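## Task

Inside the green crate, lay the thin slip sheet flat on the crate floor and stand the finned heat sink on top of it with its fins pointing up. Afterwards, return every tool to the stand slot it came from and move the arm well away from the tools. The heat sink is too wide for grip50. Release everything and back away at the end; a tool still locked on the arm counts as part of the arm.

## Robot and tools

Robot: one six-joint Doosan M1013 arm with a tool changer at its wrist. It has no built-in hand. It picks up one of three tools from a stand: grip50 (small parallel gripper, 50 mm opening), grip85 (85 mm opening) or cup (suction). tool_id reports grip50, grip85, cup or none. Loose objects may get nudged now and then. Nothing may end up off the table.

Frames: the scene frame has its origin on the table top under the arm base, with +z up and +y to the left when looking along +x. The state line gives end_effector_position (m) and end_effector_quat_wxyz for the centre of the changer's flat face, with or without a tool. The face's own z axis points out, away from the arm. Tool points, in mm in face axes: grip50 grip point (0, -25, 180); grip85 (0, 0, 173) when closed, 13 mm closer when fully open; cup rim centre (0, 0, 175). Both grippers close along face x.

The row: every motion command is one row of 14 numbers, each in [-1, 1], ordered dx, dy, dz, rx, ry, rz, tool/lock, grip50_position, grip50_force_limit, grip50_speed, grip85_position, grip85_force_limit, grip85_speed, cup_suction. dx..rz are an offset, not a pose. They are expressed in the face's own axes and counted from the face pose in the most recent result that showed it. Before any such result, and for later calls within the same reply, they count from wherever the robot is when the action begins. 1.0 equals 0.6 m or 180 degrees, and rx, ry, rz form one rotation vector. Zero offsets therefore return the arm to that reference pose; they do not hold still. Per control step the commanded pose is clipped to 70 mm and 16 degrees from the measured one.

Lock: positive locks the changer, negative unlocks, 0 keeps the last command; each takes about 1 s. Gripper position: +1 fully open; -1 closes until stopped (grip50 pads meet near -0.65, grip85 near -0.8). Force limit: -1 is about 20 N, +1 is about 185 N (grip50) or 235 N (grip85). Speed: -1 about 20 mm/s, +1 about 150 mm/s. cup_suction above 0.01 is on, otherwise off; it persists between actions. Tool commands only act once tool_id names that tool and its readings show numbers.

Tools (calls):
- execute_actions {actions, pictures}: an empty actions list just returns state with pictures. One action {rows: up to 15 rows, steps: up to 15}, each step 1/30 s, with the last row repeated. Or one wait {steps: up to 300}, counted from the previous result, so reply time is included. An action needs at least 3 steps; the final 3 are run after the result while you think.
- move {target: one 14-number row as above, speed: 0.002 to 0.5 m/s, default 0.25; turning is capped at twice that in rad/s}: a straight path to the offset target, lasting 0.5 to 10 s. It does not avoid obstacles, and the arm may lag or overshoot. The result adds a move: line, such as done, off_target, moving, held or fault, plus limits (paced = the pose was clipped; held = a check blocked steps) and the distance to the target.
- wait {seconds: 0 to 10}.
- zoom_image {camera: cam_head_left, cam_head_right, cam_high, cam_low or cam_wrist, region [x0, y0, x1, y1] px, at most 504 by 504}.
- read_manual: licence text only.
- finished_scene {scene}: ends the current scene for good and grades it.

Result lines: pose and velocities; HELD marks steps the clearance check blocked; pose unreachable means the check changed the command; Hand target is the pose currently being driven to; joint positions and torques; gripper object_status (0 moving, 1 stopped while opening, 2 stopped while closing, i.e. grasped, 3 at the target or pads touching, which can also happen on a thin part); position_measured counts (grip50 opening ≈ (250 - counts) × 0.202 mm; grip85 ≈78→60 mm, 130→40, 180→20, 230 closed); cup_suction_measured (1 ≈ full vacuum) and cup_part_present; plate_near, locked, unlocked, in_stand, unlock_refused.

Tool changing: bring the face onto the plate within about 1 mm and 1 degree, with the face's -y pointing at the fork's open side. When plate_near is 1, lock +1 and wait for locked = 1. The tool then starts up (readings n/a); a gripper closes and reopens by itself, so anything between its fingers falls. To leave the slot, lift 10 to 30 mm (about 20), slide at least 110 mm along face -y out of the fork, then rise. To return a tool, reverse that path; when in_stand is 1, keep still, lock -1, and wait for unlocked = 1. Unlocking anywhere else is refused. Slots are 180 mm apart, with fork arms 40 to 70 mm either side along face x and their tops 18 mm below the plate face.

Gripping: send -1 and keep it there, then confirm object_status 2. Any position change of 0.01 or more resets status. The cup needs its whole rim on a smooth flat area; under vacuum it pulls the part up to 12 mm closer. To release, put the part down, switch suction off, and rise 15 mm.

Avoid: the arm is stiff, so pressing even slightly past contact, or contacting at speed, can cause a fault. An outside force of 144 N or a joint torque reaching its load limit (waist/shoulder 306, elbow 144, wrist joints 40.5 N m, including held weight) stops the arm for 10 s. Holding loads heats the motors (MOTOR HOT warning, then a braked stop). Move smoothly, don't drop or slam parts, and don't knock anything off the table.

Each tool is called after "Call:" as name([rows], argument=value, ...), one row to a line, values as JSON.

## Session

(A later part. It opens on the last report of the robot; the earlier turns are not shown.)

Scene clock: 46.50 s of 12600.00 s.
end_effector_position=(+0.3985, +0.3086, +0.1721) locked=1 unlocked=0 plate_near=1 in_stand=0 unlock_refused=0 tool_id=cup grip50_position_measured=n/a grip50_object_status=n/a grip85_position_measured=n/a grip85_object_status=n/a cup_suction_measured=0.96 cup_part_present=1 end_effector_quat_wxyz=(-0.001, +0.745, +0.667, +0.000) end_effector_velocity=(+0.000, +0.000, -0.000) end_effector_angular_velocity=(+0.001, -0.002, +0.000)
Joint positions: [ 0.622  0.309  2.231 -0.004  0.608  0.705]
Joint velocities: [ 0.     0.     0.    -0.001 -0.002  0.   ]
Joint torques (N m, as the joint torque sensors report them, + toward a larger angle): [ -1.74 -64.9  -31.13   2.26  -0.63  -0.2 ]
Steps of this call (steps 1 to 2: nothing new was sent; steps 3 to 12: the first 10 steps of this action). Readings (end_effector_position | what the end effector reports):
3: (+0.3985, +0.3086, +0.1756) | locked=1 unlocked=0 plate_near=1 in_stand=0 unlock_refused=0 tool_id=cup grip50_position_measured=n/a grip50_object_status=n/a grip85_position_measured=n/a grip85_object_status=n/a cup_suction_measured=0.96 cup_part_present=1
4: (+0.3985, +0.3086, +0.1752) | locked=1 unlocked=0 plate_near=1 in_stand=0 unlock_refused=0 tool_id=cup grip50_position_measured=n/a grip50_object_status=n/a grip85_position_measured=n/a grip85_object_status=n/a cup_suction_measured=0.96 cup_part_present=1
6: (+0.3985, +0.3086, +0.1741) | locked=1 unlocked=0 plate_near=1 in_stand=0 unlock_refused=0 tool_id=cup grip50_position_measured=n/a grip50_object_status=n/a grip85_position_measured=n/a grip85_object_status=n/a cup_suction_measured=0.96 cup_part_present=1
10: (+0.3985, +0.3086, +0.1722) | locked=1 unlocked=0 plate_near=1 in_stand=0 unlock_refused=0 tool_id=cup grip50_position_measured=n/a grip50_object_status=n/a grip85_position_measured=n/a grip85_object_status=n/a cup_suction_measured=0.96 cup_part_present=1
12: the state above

Call:
execute_actions([
  {"rows":[[0,0,0.0007,0,0,0,0,0,0,0,1,0,0,1],[0,0,0.0014,0,0,0,0,0,0,0,1,0,0,1],[0,0,0.0021,0,0,0,0,0,0,0,1,0,0,1],[0,0,0.0028,0,0,0,0,0,0,0,1,0,0,1]],"steps":11},
])

Scene clock: 46.90 s of 12600.00 s.
end_effector_position=(+0.3985, +0.3086, +0.1704) locked=1 unlocked=0 plate_near=1 in_stand=0 unlock_refused=0 tool_id=cup grip50_position_measured=n/a grip50_object_status=n/a grip85_position_measured=n/a grip85_object_status=n/a cup_suction_measured=0.96 cup_part_present=1 end_effector_quat_wxyz=(-0.001, +0.745, +0.667, +0.000) end_effector_velocity=(-0.000, -0.000, -0.000) end_effector_angular_velocity=(+0.001, +0.000, -0.001)
Joint positions: [ 0.622  0.312  2.232 -0.004  0.605  0.705]
Joint velocities: [-0.     0.     0.001  0.001 -0.001  0.   ]
Joint torques (N m, as the joint torque sensors report them, + toward a larger angle): [ -1.52 -66.91 -30.51   2.37  -0.69  -0.18]
Off your previous action's commanded pose: 0.000 m, 0 deg at its last step (step 3 of this call).
Steps of this call (steps 1 to 3: the last 3 steps of your previous action; step 4: nothing new was sent; steps 5 to 12: the first 8 steps of this action). Readings (end_effector_position | what the end effector reports):
5: (+0.3985, +0.3086, +0.1720) | locked=1 unlocked=0 plate_near=1 in_stand=0 unlock_refused=0 tool_id=cup grip50_position_measured=n/a grip50_object_status=n/a grip85_position_measured=n/a grip85_object_status=n/a cup_suction_measured=0.96 cup_part_present=1
6: (+0.3985, +0.3086, +0.1718) | locked=1 unlocked=0 plate_near=1 in_stand=0 unlock_refused=0 tool_id=cup grip50_position_measured=n/a grip50_object_status=n/a grip85_position_measured=n/a grip85_object_status=n/a cup_suction_measured=0.96 cup_part_present=1
8: (+0.3985, +0.3086, +0.1710) | locked=1 unlocked=0 plate_near=1 in_stand=0 unlock_refused=0 tool_id=cup grip50_position_measured=n/a grip50_object_status=n/a grip85_position_measured=n/a grip85_object_status=n/a cup_suction_measured=0.96 cup_part_present=1
12: the state above

Call:
execute_actions([
  {"rows":[[0,0,0.0006,0,0,0,0,0,0,0,1,0,0,1],[0,0,0.0012,0,0,0,0,0,0,0,1,0,0,1],[0,0,0.0016,0,0,0,0,0,0,0,1,0,0,1],[0,0,0.0016,0,0,0,0,0,0,0,1,0,0,1],[0,0,0.0016,0,0,0,0,0,0,0,1,0,0,1],[0,0,0.0016,0,0,0,0,0,0,0,1,0,0,0]],"steps":15},
])

Scene clock: 47.40 s of 12600.00 s.
end_effector_position=(+0.3985, +0.3086, +0.1694) locked=1 unlocked=0 plate_near=1 in_stand=0 unlock_refused=0 tool_id=cup grip50_position_measured=n/a grip50_object_status=n/a grip85_position_measured=n/a grip85_object_status=n/a cup_suction_measured=0.00 cup_part_present=0 end_effector_quat_wxyz=(-0.001, +0.745, +0.667, +0.000) end_effector_velocity=(+0.000, +0.000, +0.000) end_effector_angular_velocity=(+0.001, -0.001, -0.000)
Joint positions: [ 0.622  0.314  2.232 -0.004  0.603  0.705]
Joint velocities: [-0.    -0.    -0.     0.    -0.001 -0.   ]
Joint torques (N m, as the joint torque sensors report them, + toward a larger angle): [ -1.15 -56.2  -26.29   2.27  -0.62   0.03]
Off your previous action's commanded pose: 0.000 m, 0 deg at its last step (step 3 of this call).
Steps of this call (steps 1 to 3: the last 3 steps of your previous action; steps 4 to 15: the first 12 steps of this action). Readings (end_effector_position | what the end effector reports):
4: (+0.3985, +0.3086, +0.1703) | locked=1 unlocked=0 plate_near=1 in_stand=0 unlock_refused=0 tool_id=cup grip50_position_measured=n/a grip50_object_status=n/a grip85_position_measured=n/a grip85_object_status=n/a cup_suction_measured=0.96 cup_part_present=1
5: (+0.3985, +0.3086, +0.1701) | locked=1 unlocked=0 plate_near=1 in_stand=0 unlock_refused=0 tool_id=cup grip50_position_measured=n/a grip50_object_status=n/a grip85_position_measured=n/a grip85_object_status=n/a cup_suction_measured=0.96 cup_part_present=1
7: (+0.3985, +0.3086, +0.1696) | locked=1 unlocked=0 plate_near=1 in_stand=0 unlock_refused=0 tool_id=cup grip50_position_measured=n/a grip50_object_status=n/a grip85_position_measured=n/a grip85_object_status=n/a cup_suction_measured=0.96 cup_part_present=1
11: (+0.3985, +0.3086, +0.1694) | locked=1 unlocked=0 plate_near=1 in_stand=0 unlock_refused=0 tool_id=cup grip50_position_measured=n/a grip50_object_status=n/a grip85_position_measured=n/a grip85_object_status=n/a cup_suction_measured=0.01 cup_part_present=0
15: the state above

Call:
move(target=[0,0,-0.0667,0,0,0,0,0,0,0,1,0,0,0], speed=0.1)

Call:
move(target=[-0.1955,0.2893,-0.2877,0,0,-0.04794,0,0,0,0,1,0,0,0], speed=0.3)

Scene clock: 48.37 s of 12600.00 s.
end_effector_position=(+0.3986, +0.3086, +0.2095) locked=1 unlocked=0 plate_near=1 in_stand=0 unlock_refused=0 tool_id=cup grip50_position_measured=n/a grip50_object_status=n/a grip85_position_measured=n/a grip85_object_status=n/a cup_suction_measured=0.00 cup_part_present=0 end_effector_quat_wxyz=(-0.001, +0.745, +0.667, +0.000) end_effector_velocity=(+0.000, -0.000, +0.000) end_effector_angular_velocity=(-0.000, -0.000, +0.000)
Joint positions: [ 0.622  0.249  2.21  -0.004  0.689  0.705]
Joint velocities: [-0. -0.  0. -0.  0. -0.]
Joint torques (N m, as the joint torque sensors report them, + toward a larger angle): [ -2.77 -60.81 -34.59   2.35  -0.54   0.05]
Hand target: +0.399, +0.309, +0.210; -0.001, +0.745, +0.667, +0.000
Off your previous action's commanded pose: 0.000 m, 0 deg at its last step (step 3 of this call).
Off the commanded pose: 0.000 m, 0 deg.
Kept back: nothing.
move: done
camera_calibration (this result's frames):
cam_wrist: T_world_to_cam=[[0.154631, 0.987271, 0.0372264, -0.370653], [0.937901, -0.158533, 0.308559, -0.330616], [0.310533, -0.0127981, -0.950476, 0.132209], [0, 0, 0, 1]] pos_world=[0.326344, 0.315214, 0.241474]

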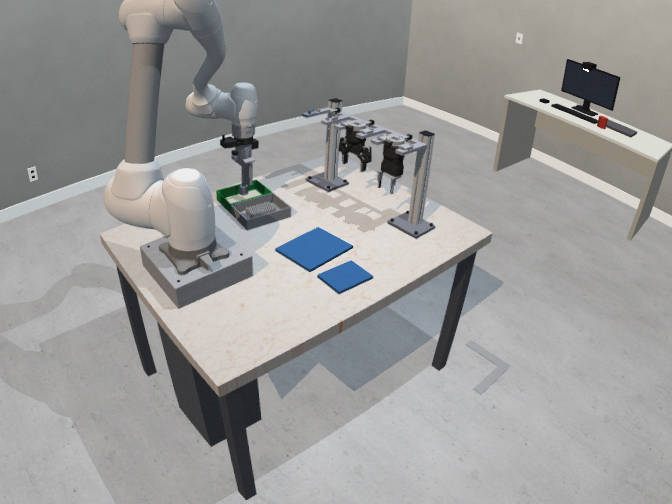

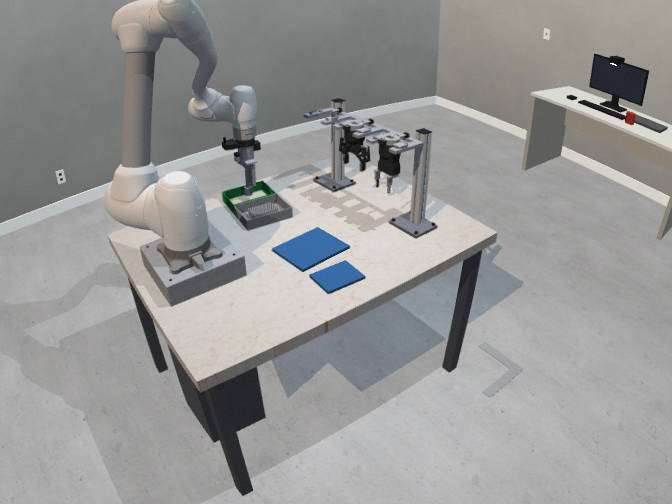

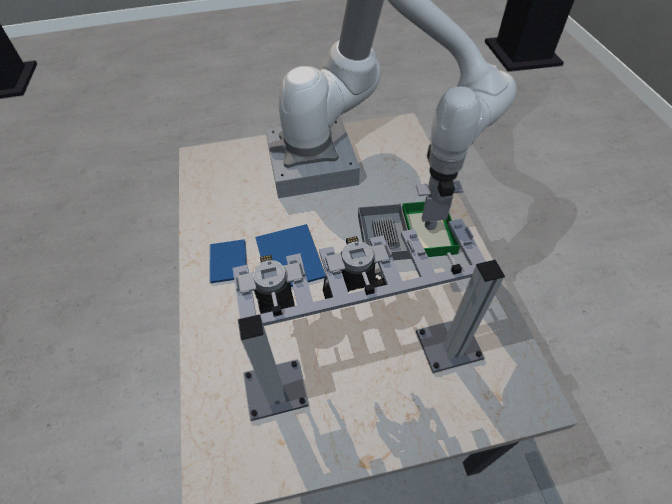

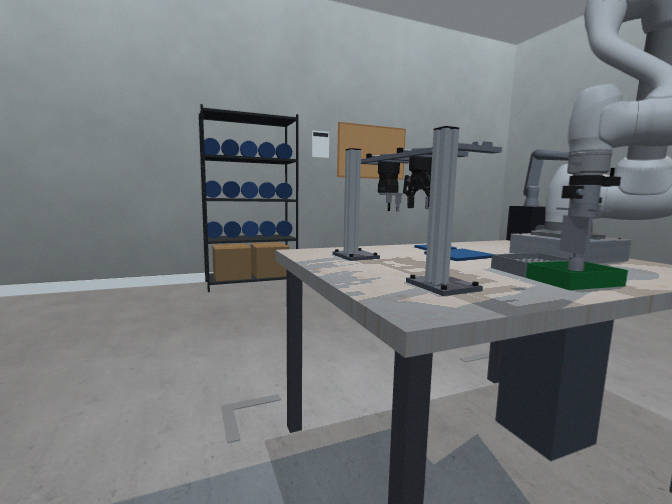

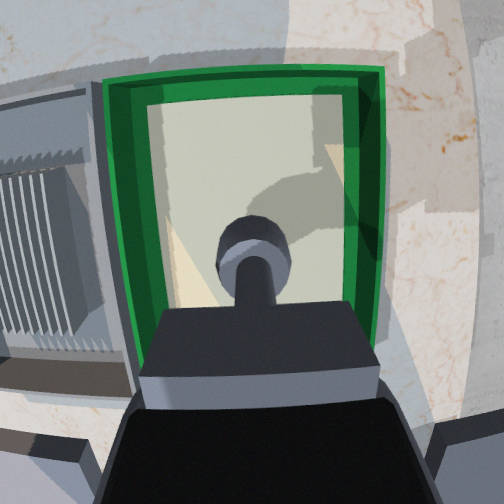

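Scene clock: 49.67 s of 12600.00 s.
end_effector_position=(+0.5586, +0.1724, +0.3817) locked=1 unlocked=0 plate_near=1 in_stand=0 unlock_refused=0 tool_id=cup grip50_position_measured=n/a grip50_object_status=n/a grip85_position_measured=n/a grip85_object_status=n/a cup_suction_measured=0.00 cup_part_present=0 end_effector_quat_wxyz=(-0.000, +0.693, +0.721, +0.000) end_effector_velocity=(+0.001, -0.000, +0.000) end_effector_angular_velocity=(+0.000, -0.002, +0.000)
Joint positions: [ 0.275  0.159  1.92  -0.006  1.068  0.208]
Joint velocities: [-0.     0.    -0.001 -0.    -0.001 -0.   ]
Joint torques (N m, as the joint torque sensors report them, + toward a larger angle): [ -0.98 -64.05 -45.44   3.73  -0.4    0.03]
Hand target: +0.559, +0.172, +0.382; -0.000, +0.693, +0.721, +0.000
Off the commanded pose: 0.000 m, 0 deg.
Kept back: nothing.
move: done
camera_calibration (this result's frames):
cam_wrist: T_world_to_cam=[[0.00480299, 0.999322, 0.0365018, -0.185463], [0.95093, -0.015857, 0.308998, -0.587455], [0.309367, 0.0332265, -0.950362, 0.237173], [0, 0, 0, 1]] pos_world=[0.486146, 0.168141, 0.413693]

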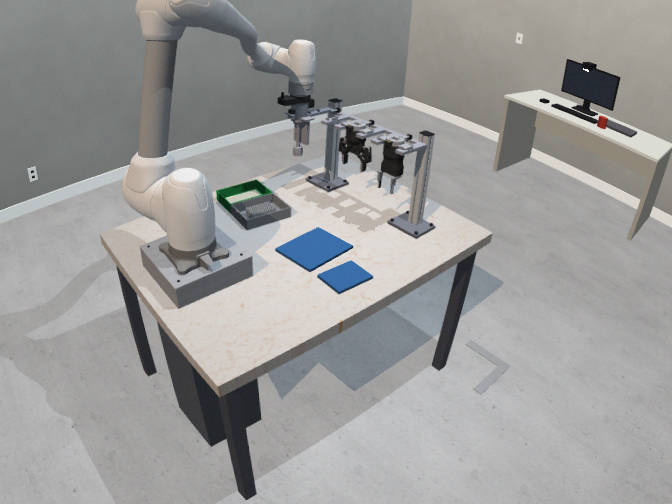

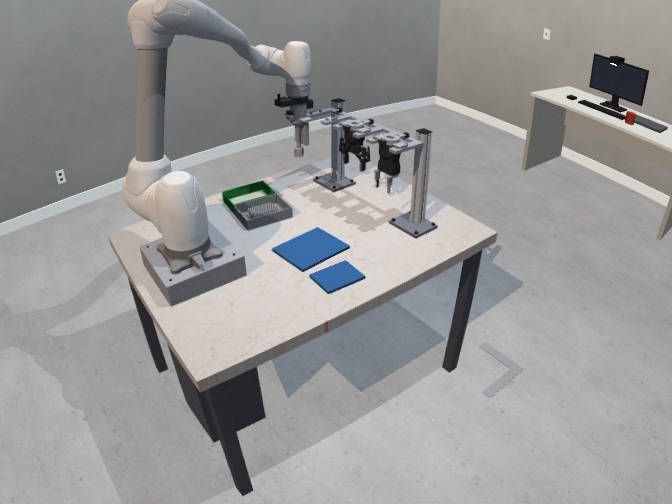

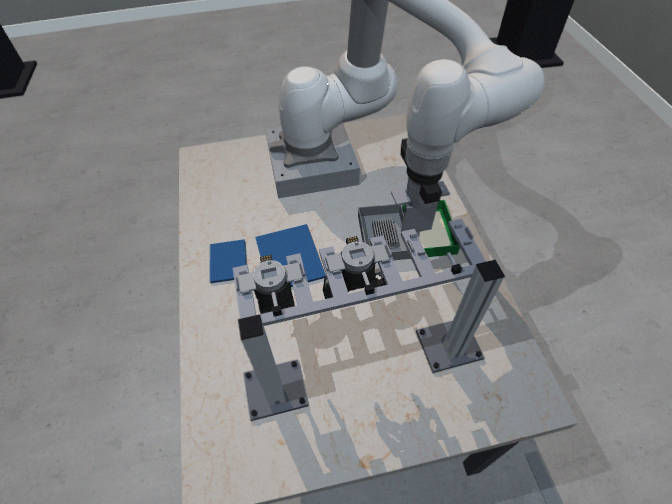

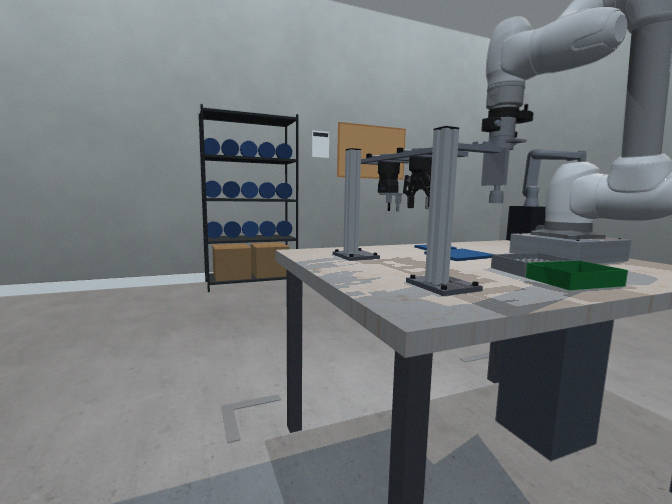

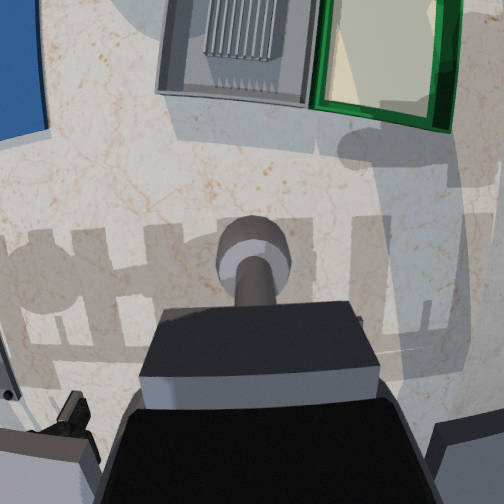

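Call:
move(target=[0.0008,0.1997,0,0,0,0,0,0,0,0,1,0,0,0], speed=0.2)

Call:
move(target=[0,0,0.0325,0,0,0,0,0,0,0,1,0,0,0], speed=0.04)

Scene clock: 50.87 s of 12600.00 s.
end_effector_position=(+0.6782, +0.1776, +0.3814) locked=1 unlocked=0 plate_near=1 in_stand=0 unlock_refused=0 tool_id=cup grip50_position_measured=n/a grip50_object_status=n/a grip85_position_measured=n/a grip85_object_status=n/a cup_suction_measured=0.00 cup_part_present=0 end_effector_quat_wxyz=(-0.000, +0.693, +0.721, +0.000) end_effector_velocity=(-0.000, +0.000, -0.001) end_effector_angular_velocity=(+0.000, +0.002, -0.000)
Joint positions: [ 0.241  0.332  1.698 -0.006  1.118  0.173]
Joint velocities: [ 0.     0.001  0.     0.001  0.001 -0.   ]
Joint torques (N m, as the joint torque sensors report them, + toward a larger angle): [ -1.08 -84.07 -47.27   3.6   -0.74  -0.28]
Hand target: +0.678, +0.178, +0.381; -0.000, +0.693, +0.721, +0.000
Off the commanded pose: 0.000 m, 0 deg.
Kept back: nothing.
move: done
camera_calibration (this result's frames):
cam_wrist: T_world_to_cam=[[0.00479883, 0.999326, 0.0363865, -0.191231], [0.950923, -0.0158182, 0.309022, -0.701048], [0.30939, 0.0331178, -0.950358, 0.199678], [0, 0, 0, 1]] pos_world=[0.605782, 0.1734, 0.413363]

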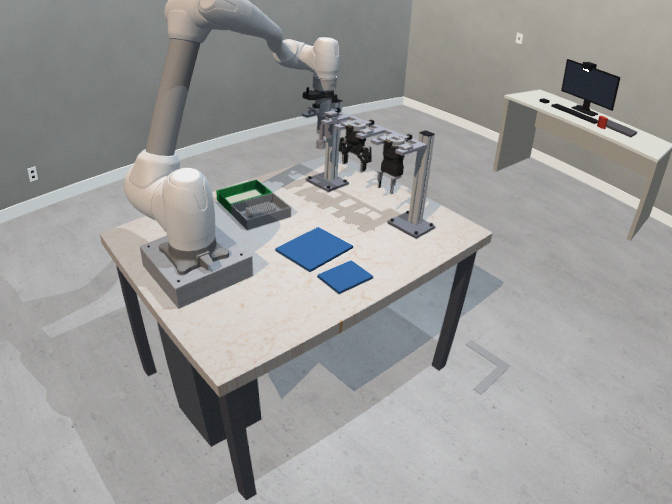

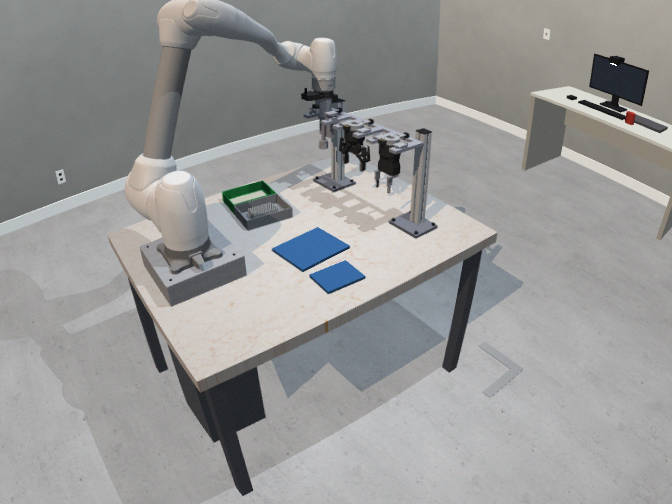

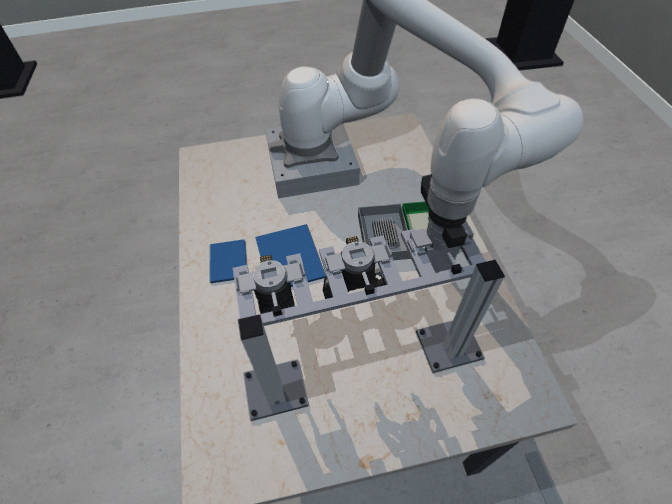

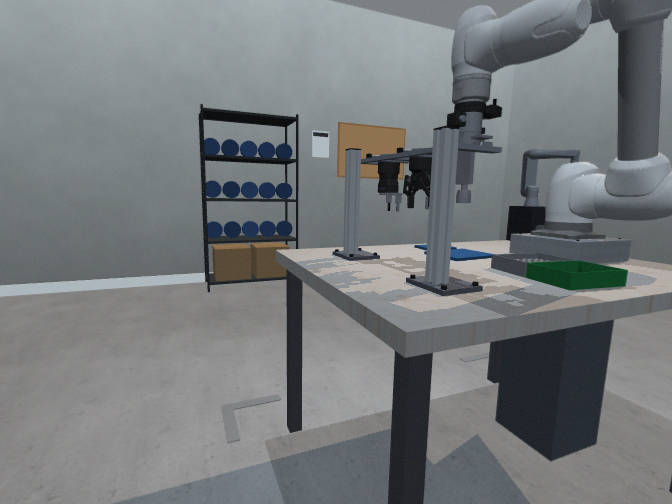

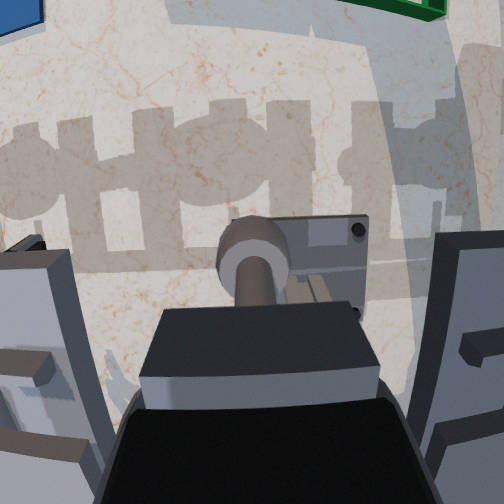

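Scene clock: 51.60 s of 12600.00 s.
end_effector_position=(+0.6782, +0.1776, +0.3619) locked=1 unlocked=0 plate_near=1 in_stand=1 unlock_refused=0 tool_id=cup grip50_position_measured=n/a grip50_object_status=n/a grip85_position_measured=n/a grip85_object_status=n/a cup_suction_measured=0.00 cup_part_present=0 end_effector_quat_wxyz=(-0.000, +0.692, +0.721, +0.000) end_effector_velocity=(+0.000, +0.000, +0.000) end_effector_angular_velocity=(+0.001, -0.001, -0.000)
Joint positions: [ 0.241  0.346  1.717 -0.007  1.085  0.173]
Joint velocities: [ 0.     0.    -0.     0.    -0.001  0.   ]
Joint torques (N m, as the joint torque sensors report them, + toward a larger angle): [ -2.36 -83.47 -46.39   3.81  -0.48  -0.14]
Hand target: +0.678, +0.178, +0.362; -0.000, +0.693, +0.721, +0.000
Off the commanded pose: 0.000 m, 0 deg.
Kept back: nothing.
move: done
camera_calibration (this result's frames):
cam_wrist: T_world_to_cam=[[0.00470012, 0.999327, 0.0363795, -0.190463], [0.950913, -0.0157234, 0.309059, -0.695021], [0.309423, 0.0331412, -0.950347, 0.18114], [0, 0, 0, 1]] pos_world=[0.605751, 0.173404, 0.393877]

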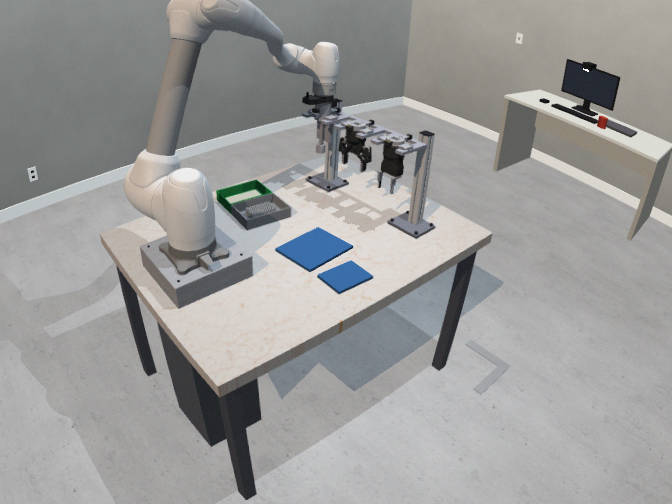

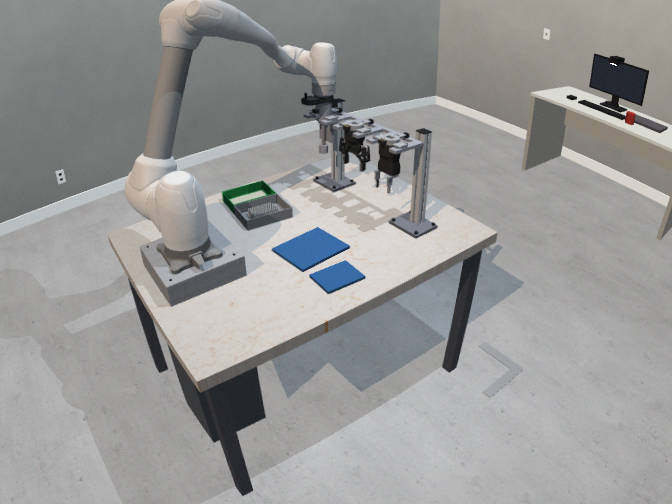

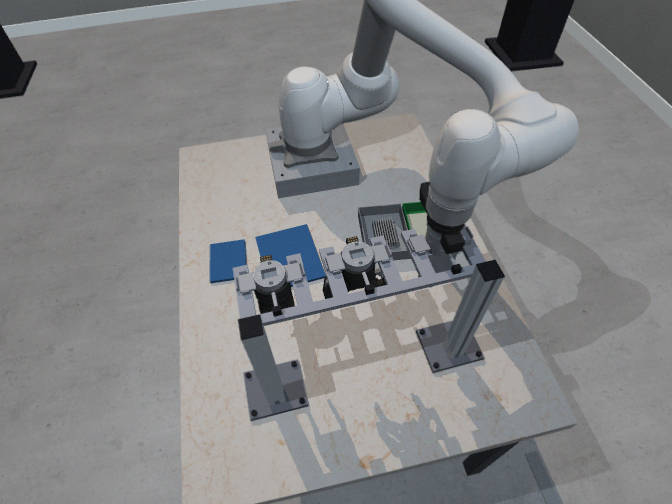

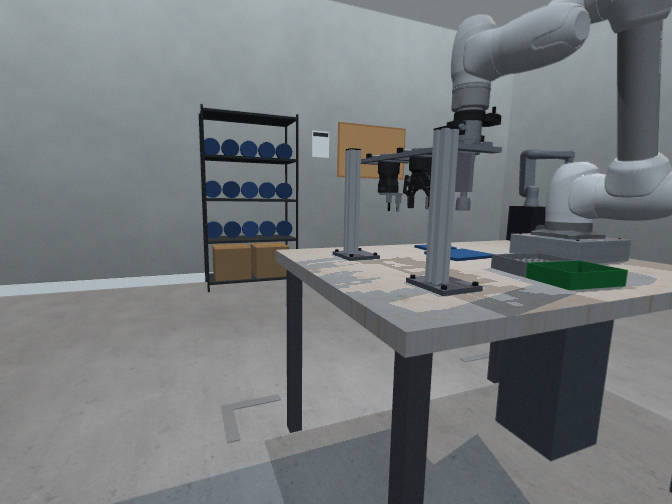

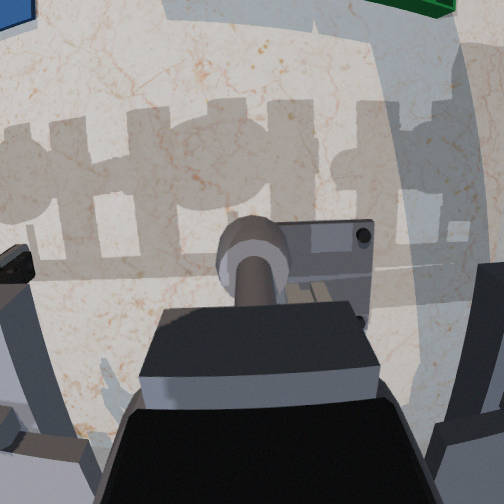

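Call:
execute_actions([
  {"rows":[[0,0,0.0005,0,0,0,-1,0,0,0,1,0,0,0]],"steps":15},
])

Call:
execute_actions([
  {"steps":21},
])

Scene clock: 52.07 s of 12600.00 s.
end_effector_position=(+0.6782, +0.1776, +0.3616) locked=0 unlocked=0 plate_near=1 in_stand=1 unlock_refused=0 tool_id=none grip50_position_measured=n/a grip50_object_status=n/a grip85_position_measured=n/a grip85_object_status=n/a cup_suction_measured=n/a cup_part_present=n/a end_effector_quat_wxyz=(-0.000, +0.692, +0.721, +0.000) end_effector_velocity=(+0.000, -0.000, +0.001) end_effector_angular_velocity=(-0.000, -0.000, +0.000)
Joint positions: [ 0.241  0.346  1.717 -0.007  1.084  0.173]
Joint velocities: [-0.     0.    -0.001 -0.001  0.001  0.   ]
Joint torques (N m, as the joint torque sensors report them, + toward a larger angle): [ -1.74 -78.3  -41.93   3.75  -0.54  -0.18]
Steps of this call (steps 1 to 2: nothing new was sent; steps 3 to 14: the first 12 steps of this action). Readings (end_effector_position | what the end effector reports):
3: (+0.6781, +0.1776, +0.3618) | locked=1 unlocked=0 plate_near=1 in_stand=1 unlock_refused=0 tool_id=cup grip50_position_measured=n/a grip50_object_status=n/a grip85_position_measured=n/a grip85_object_status=n/a cup_suction_measured=0.00 cup_part_present=0
4: (+0.6781, +0.1776, +0.3616) | locked=1 unlocked=0 plate_near=1 in_stand=1 unlock_refused=0 tool_id=cup grip50_position_measured=n/a grip50_object_status=n/a grip85_position_measured=n/a grip85_object_status=n/a cup_suction_measured=0.00 cup_part_present=0
6: (+0.6781, +0.1776, +0.3616) | locked=1 unlocked=0 plate_near=1 in_stand=1 unlock_refused=0 tool_id=cup grip50_position_measured=n/a grip50_object_status=n/a grip85_position_measured=n/a grip85_object_status=n/a cup_suction_measured=0.00 cup_part_present=0
10: (+0.6782, +0.1776, +0.3616) | locked=0 unlocked=0 plate_near=1 in_stand=1 unlock_refused=0 tool_id=none grip50_position_measured=n/a grip50_object_status=n/a grip85_position_measured=n/a grip85_object_status=n/a cup_suction_measured=n/a cup_part_present=n/a
14: the state above

Scene clock: 52.77 s of 12600.00 s.
end_effector_position=(+0.6782, +0.1776, +0.3616) locked=0 unlocked=1 plate_near=1 in_stand=1 unlock_refused=0 tool_id=none grip50_position_measured=n/a grip50_object_status=n/a grip85_position_measured=n/a grip85_object_status=n/a cup_suction_measured=n/a cup_part_present=n/a end_effector_quat_wxyz=(-0.000, +0.692, +0.721, +0.000) end_effector_velocity=(-0.001, +0.000, -0.001) end_effector_angular_velocity=(+0.000, +0.002, -0.000)
Joint positions: [ 0.241  0.346  1.717 -0.007  1.084  0.173]
Joint velocities: [ 0.     0.     0.002  0.001 -0.001 -0.   ]
Joint torques (N m, as the joint torque sensors report them, + toward a larger angle): [ -1.43 -77.57 -42.34   3.76  -0.67  -0.07]
Hand target: +0.678, +0.178, +0.362; -0.000, +0.692, +0.721, +0.000
Off the commanded pose: 0.000 m, 0 deg.
Kept back: nothing.
Steps of this call (steps 1 to 3: the last 3 steps of your previous action; steps 4 to 21: nothing new was sent). Readings (end_effector_position | what the end effector reports):
1: (+0.6782, +0.1776, +0.3616) | locked=0 unlocked=0 plate_near=1 in_stand=1 unlock_refused=0 tool_id=none grip50_position_measured=n/a grip50_object_status=n/a grip85_position_measured=n/a grip85_object_status=n/a cup_suction_measured=n/a cup_part_present=n/a
2: (+0.6782, +0.1776, +0.3616) | locked=0 unlocked=0 plate_near=1 in_stand=1 unlock_refused=0 tool_id=none grip50_position_measured=n/a grip50_object_status=n/a grip85_position_measured=n/a grip85_object_status=n/a cup_suction_measured=n/a cup_part_present=n/a
4: (+0.6782, +0.1776, +0.3616) | locked=0 unlocked=0 plate_near=1 in_stand=1 unlock_refused=0 tool_id=none grip50_position_measured=n/a grip50_object_status=n/a grip85_position_measured=n/a grip85_object_status=n/a cup_suction_measured=n/a cup_part_present=n/a
8: (+0.6782, +0.1776, +0.3616) | locked=0 unlocked=0 plate_near=1 in_stand=1 unlock_refused=0 tool_id=none grip50_position_measured=n/a grip50_object_status=n/a grip85_position_measured=n/a grip85_object_status=n/a cup_suction_measured=n/a cup_part_present=n/a
21: the state above

Call:
move(target=[0,0,-0.04,0,0,0,0,0,0,0,1,0,0,0], speed=0.08)

Call:
move(target=[-0.3014,0,0,0,0,0.004,0,0,0,0,1,0,0,0], speed=0.25)

Scene clock: 53.70 s of 12600.00 s.
end_effector_position=(+0.6782, +0.1776, +0.3856) locked=0 unlocked=1 plate_near=0 in_stand=0 unlock_refused=0 tool_id=none grip50_position_measured=n/a grip50_object_status=n/a grip85_position_measured=n/a grip85_object_status=n/a cup_suction_measured=n/a cup_part_present=n/a end_effector_quat_wxyz=(-0.000, +0.693, +0.721, +0.000) end_effector_velocity=(-0.000, +0.000, +0.000) end_effector_angular_velocity=(+0.001, +0.001, +0.000)
Joint positions: [ 0.241  0.329  1.693 -0.006  1.125  0.173]
Joint velocities: [ 0.    -0.     0.     0.002  0.    -0.   ]
Joint torques (N m, as the joint torque sensors report them, + toward a larger angle): [ -2.52 -77.29 -42.97   4.06  -0.49  -0.07]
Hand target: +0.678, +0.178, +0.386; -0.000, +0.692, +0.721, +0.000
Off the commanded pose: 0.000 m, 0 deg.
Kept back: nothing.
move: done
camera_calibration (this result's frames):
cam_wrist: T_world_to_cam=[[0.00482115, 0.999328, 0.0363406, -0.191332], [0.950935, -0.015824, 0.308985, -0.702338], [0.309353, 0.0330679, -0.950372, 0.203683], [0, 0, 0, 1]] pos_world=[0.60579, 0.173355, 0.41754]

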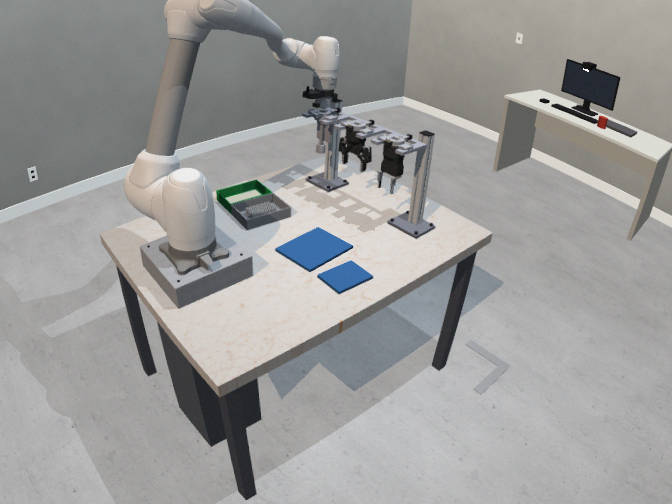

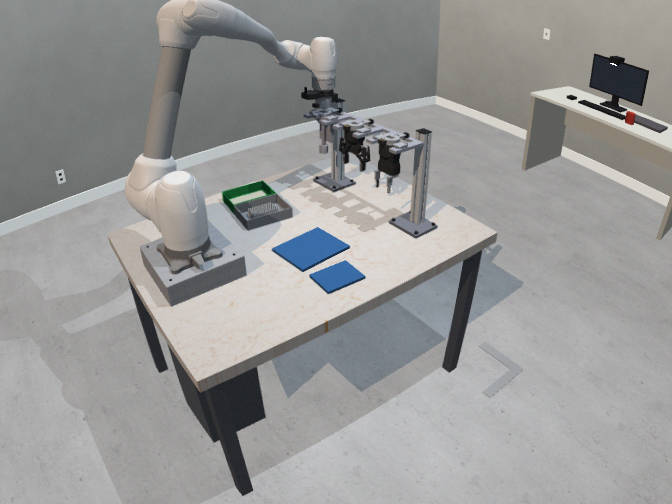

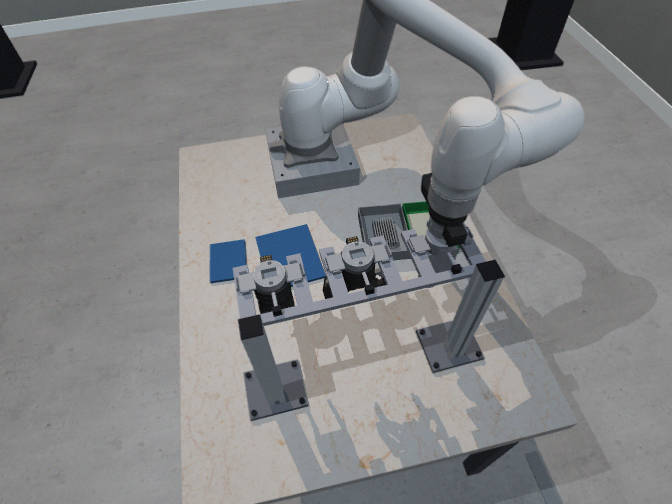

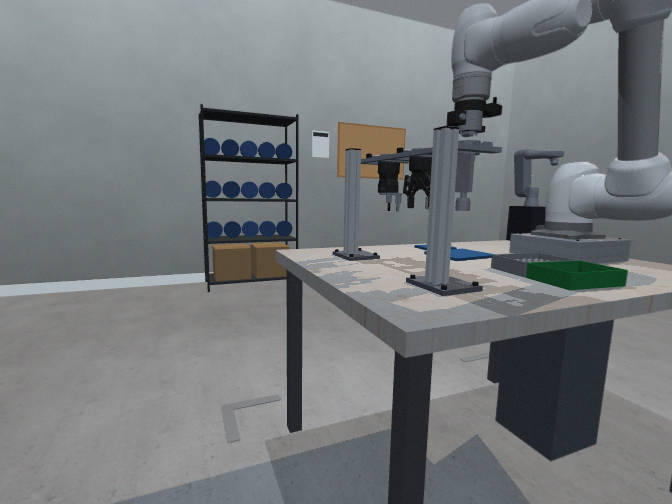

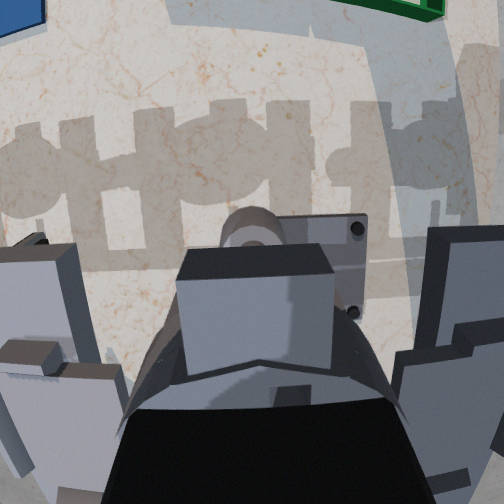

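Scene clock: 54.80 s of 12600.00 s.
end_effector_position=(+0.6855, -0.0033, +0.3855) locked=0 unlocked=1 plate_near=0 in_stand=0 unlock_refused=0 tool_id=none grip50_position_measured=n/a grip50_object_status=n/a grip85_position_measured=n/a grip85_object_status=n/a cup_suction_measured=n/a cup_part_present=n/a end_effector_quat_wxyz=(-0.000, +0.697, +0.717, -0.000) end_effector_velocity=(-0.000, -0.000, -0.001) end_effector_angular_velocity=(+0.001, +0.001, -0.001)
Joint positions: [-0.019  0.304  1.726 -0.009  1.116 -0.074]
Joint velocities: [-0.     0.     0.001  0.001 -0.001 -0.   ]
Joint torques (N m, as the joint torque sensors report them, + toward a larger angle): [ -0.83 -74.08 -43.44   3.78  -0.63  -0.06]
Hand target: +0.685, -0.003, +0.385; -0.000, +0.697, +0.717, -0.000
Off the commanded pose: 0.000 m, 0 deg.
Kept back: nothing.
move: done
camera_calibration (this result's frames):
cam_wrist: T_world_to_cam=[[0.0173068, 0.999212, 0.0357127, -0.0189282], [0.950673, -0.027509, 0.308973, -0.711943], [0.309712, 0.0286038, -0.9504, 0.207072], [0, 0, 0, 1]] pos_world=[0.613019, -0.00659456, 0.417449]

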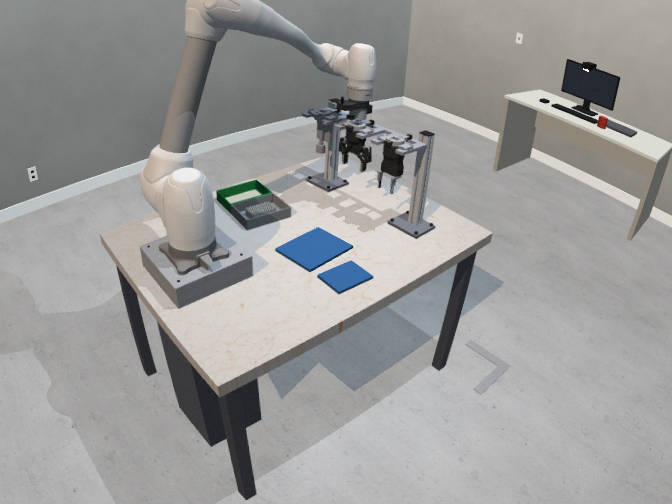

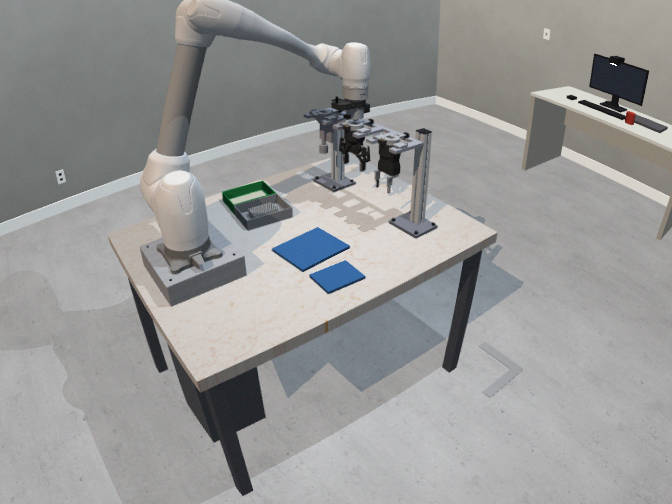

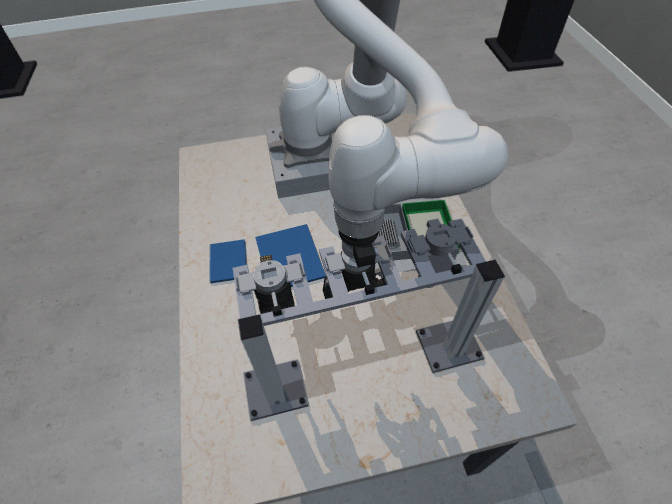

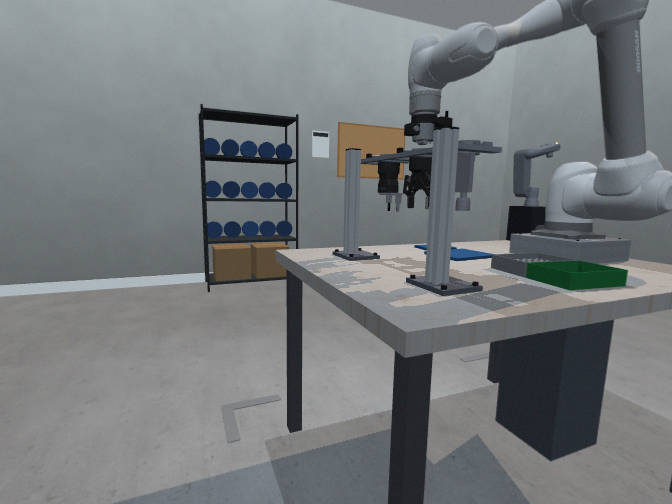

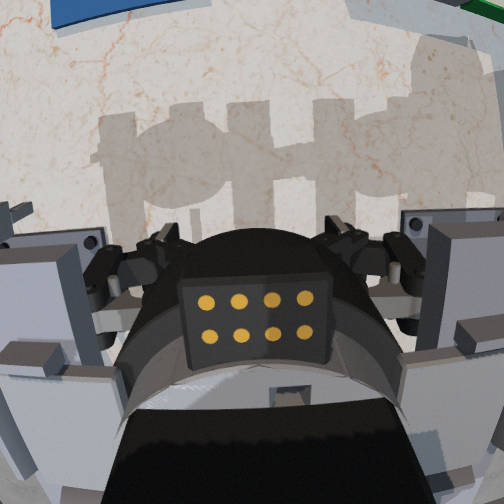

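Call:
execute_actions(actions=[])

Scene clock: 55.33 s of 12600.00 s.
end_effector_position=(+0.6855, -0.0034, +0.3855) locked=0 unlocked=1 plate_near=0 in_stand=0 unlock_refused=0 tool_id=none grip50_position_measured=n/a grip50_object_status=n/a grip85_position_measured=n/a grip85_object_status=n/a cup_suction_measured=n/a cup_part_present=n/a end_effector_quat_wxyz=(-0.000, +0.697, +0.717, -0.000) end_effector_velocity=(+0.000, -0.000, +0.001) end_effector_angular_velocity=(-0.000, -0.001, +0.000)
Joint positions: [-0.019  0.304  1.726 -0.009  1.117 -0.074]
Joint velocities: [-0.    -0.    -0.001 -0.     0.     0.   ]
Joint torques (N m, as the joint torque sensors report them, + toward a larger angle): [ -1.55 -75.14 -42.17   3.69  -0.61  -0.08]
Hand target: +0.685, -0.003, +0.385; -0.000, +0.697, +0.717, -0.000
Off the commanded pose: 0.000 m, 0 deg.
Kept back: nothing.
Steps of this call (steps 1 to 16: nothing new was sent). Readings (end_effector_position | what the end effector reports):
1: (+0.6855, -0.0033, +0.3855) | locked=0 unlocked=1 plate_near=0 in_stand=0 unlock_refused=0 tool_id=none grip50_position_measured=n/a grip50_object_status=n/a grip85_position_measured=n/a grip85_object_status=n/a cup_suction_measured=n/a cup_part_present=n/a
2: (+0.6855, -0.0033, +0.3855) | locked=0 unlocked=1 plate_near=0 in_stand=0 unlock_refused=0 tool_id=none grip50_position_measured=n/a grip50_object_status=n/a grip85_position_measured=n/a grip85_object_status=n/a cup_suction_measured=n/a cup_part_present=n/a
4: (+0.6855, -0.0033, +0.3855) | locked=0 unlocked=1 plate_near=0 in_stand=0 unlock_refused=0 tool_id=none grip50_position_measured=n/a grip50_object_status=n/a grip85_position_measured=n/a grip85_object_status=n/a cup_suction_measured=n/a cup_part_present=n/a
8: (+0.6855, -0.0034, +0.3855) | locked=0 unlocked=1 plate_near=0 in_stand=0 unlock_refused=0 tool_id=none grip50_position_measured=n/a grip50_object_status=n/a grip85_position_measured=n/a grip85_object_status=n/a cup_suction_measured=n/a cup_part_present=n/a
16: the state above
camera_calibration (this result's frames):
cam_wrist: T_world_to_cam=[[0.017376, 0.99921, 0.0357357, -0.0189296], [0.950673, -0.0275818, 0.308965, -0.711958], [0.309707, 0.0286044, -0.950402, 0.207072], [0, 0, 0, 1]] pos_world=[0.613037, -0.00664559, 0.417448]

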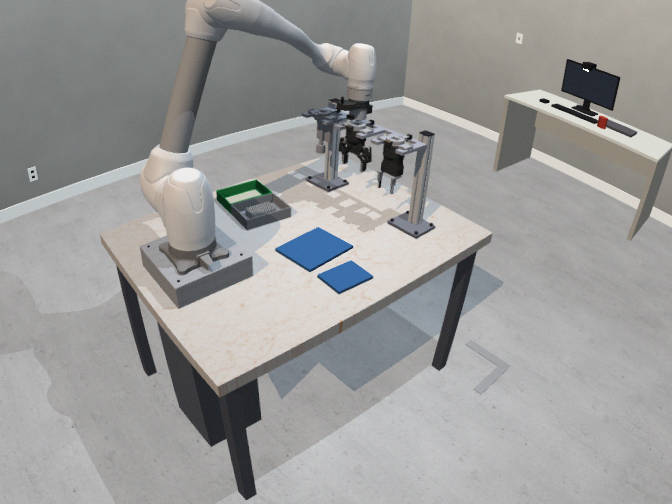

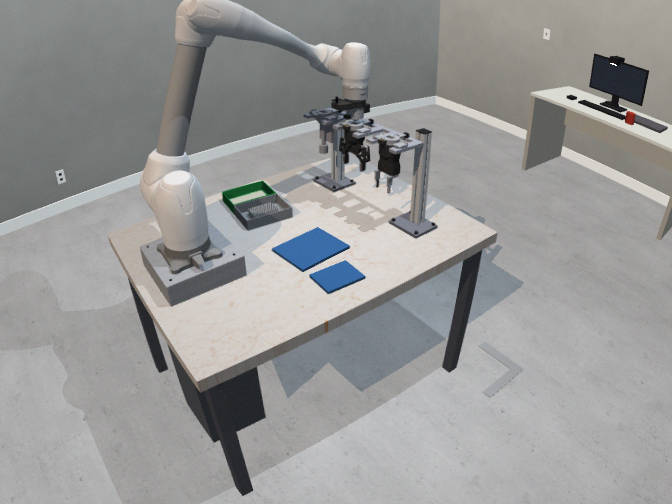

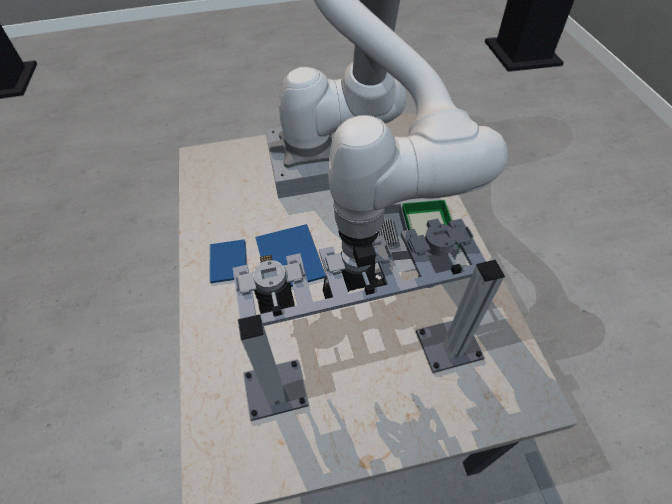

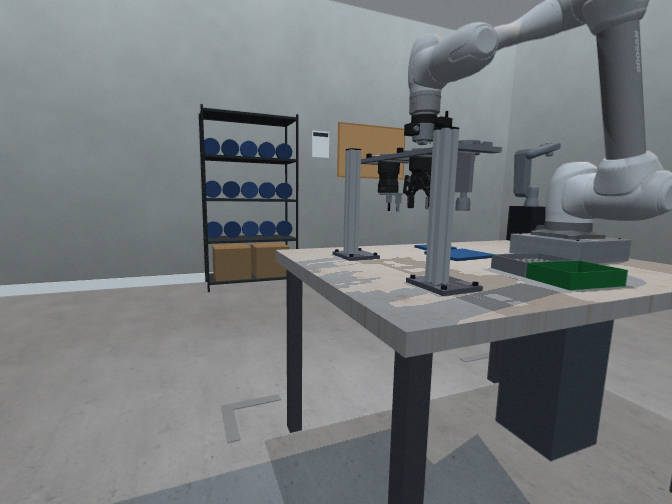

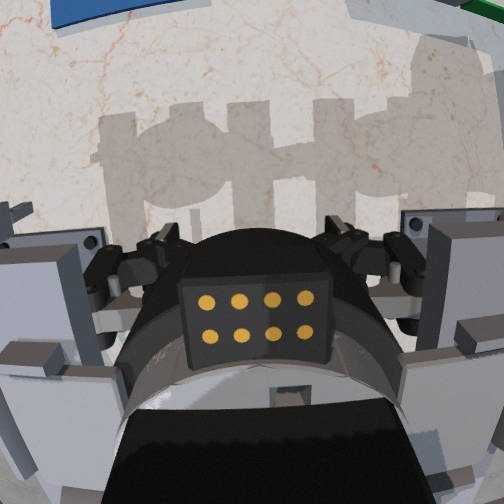

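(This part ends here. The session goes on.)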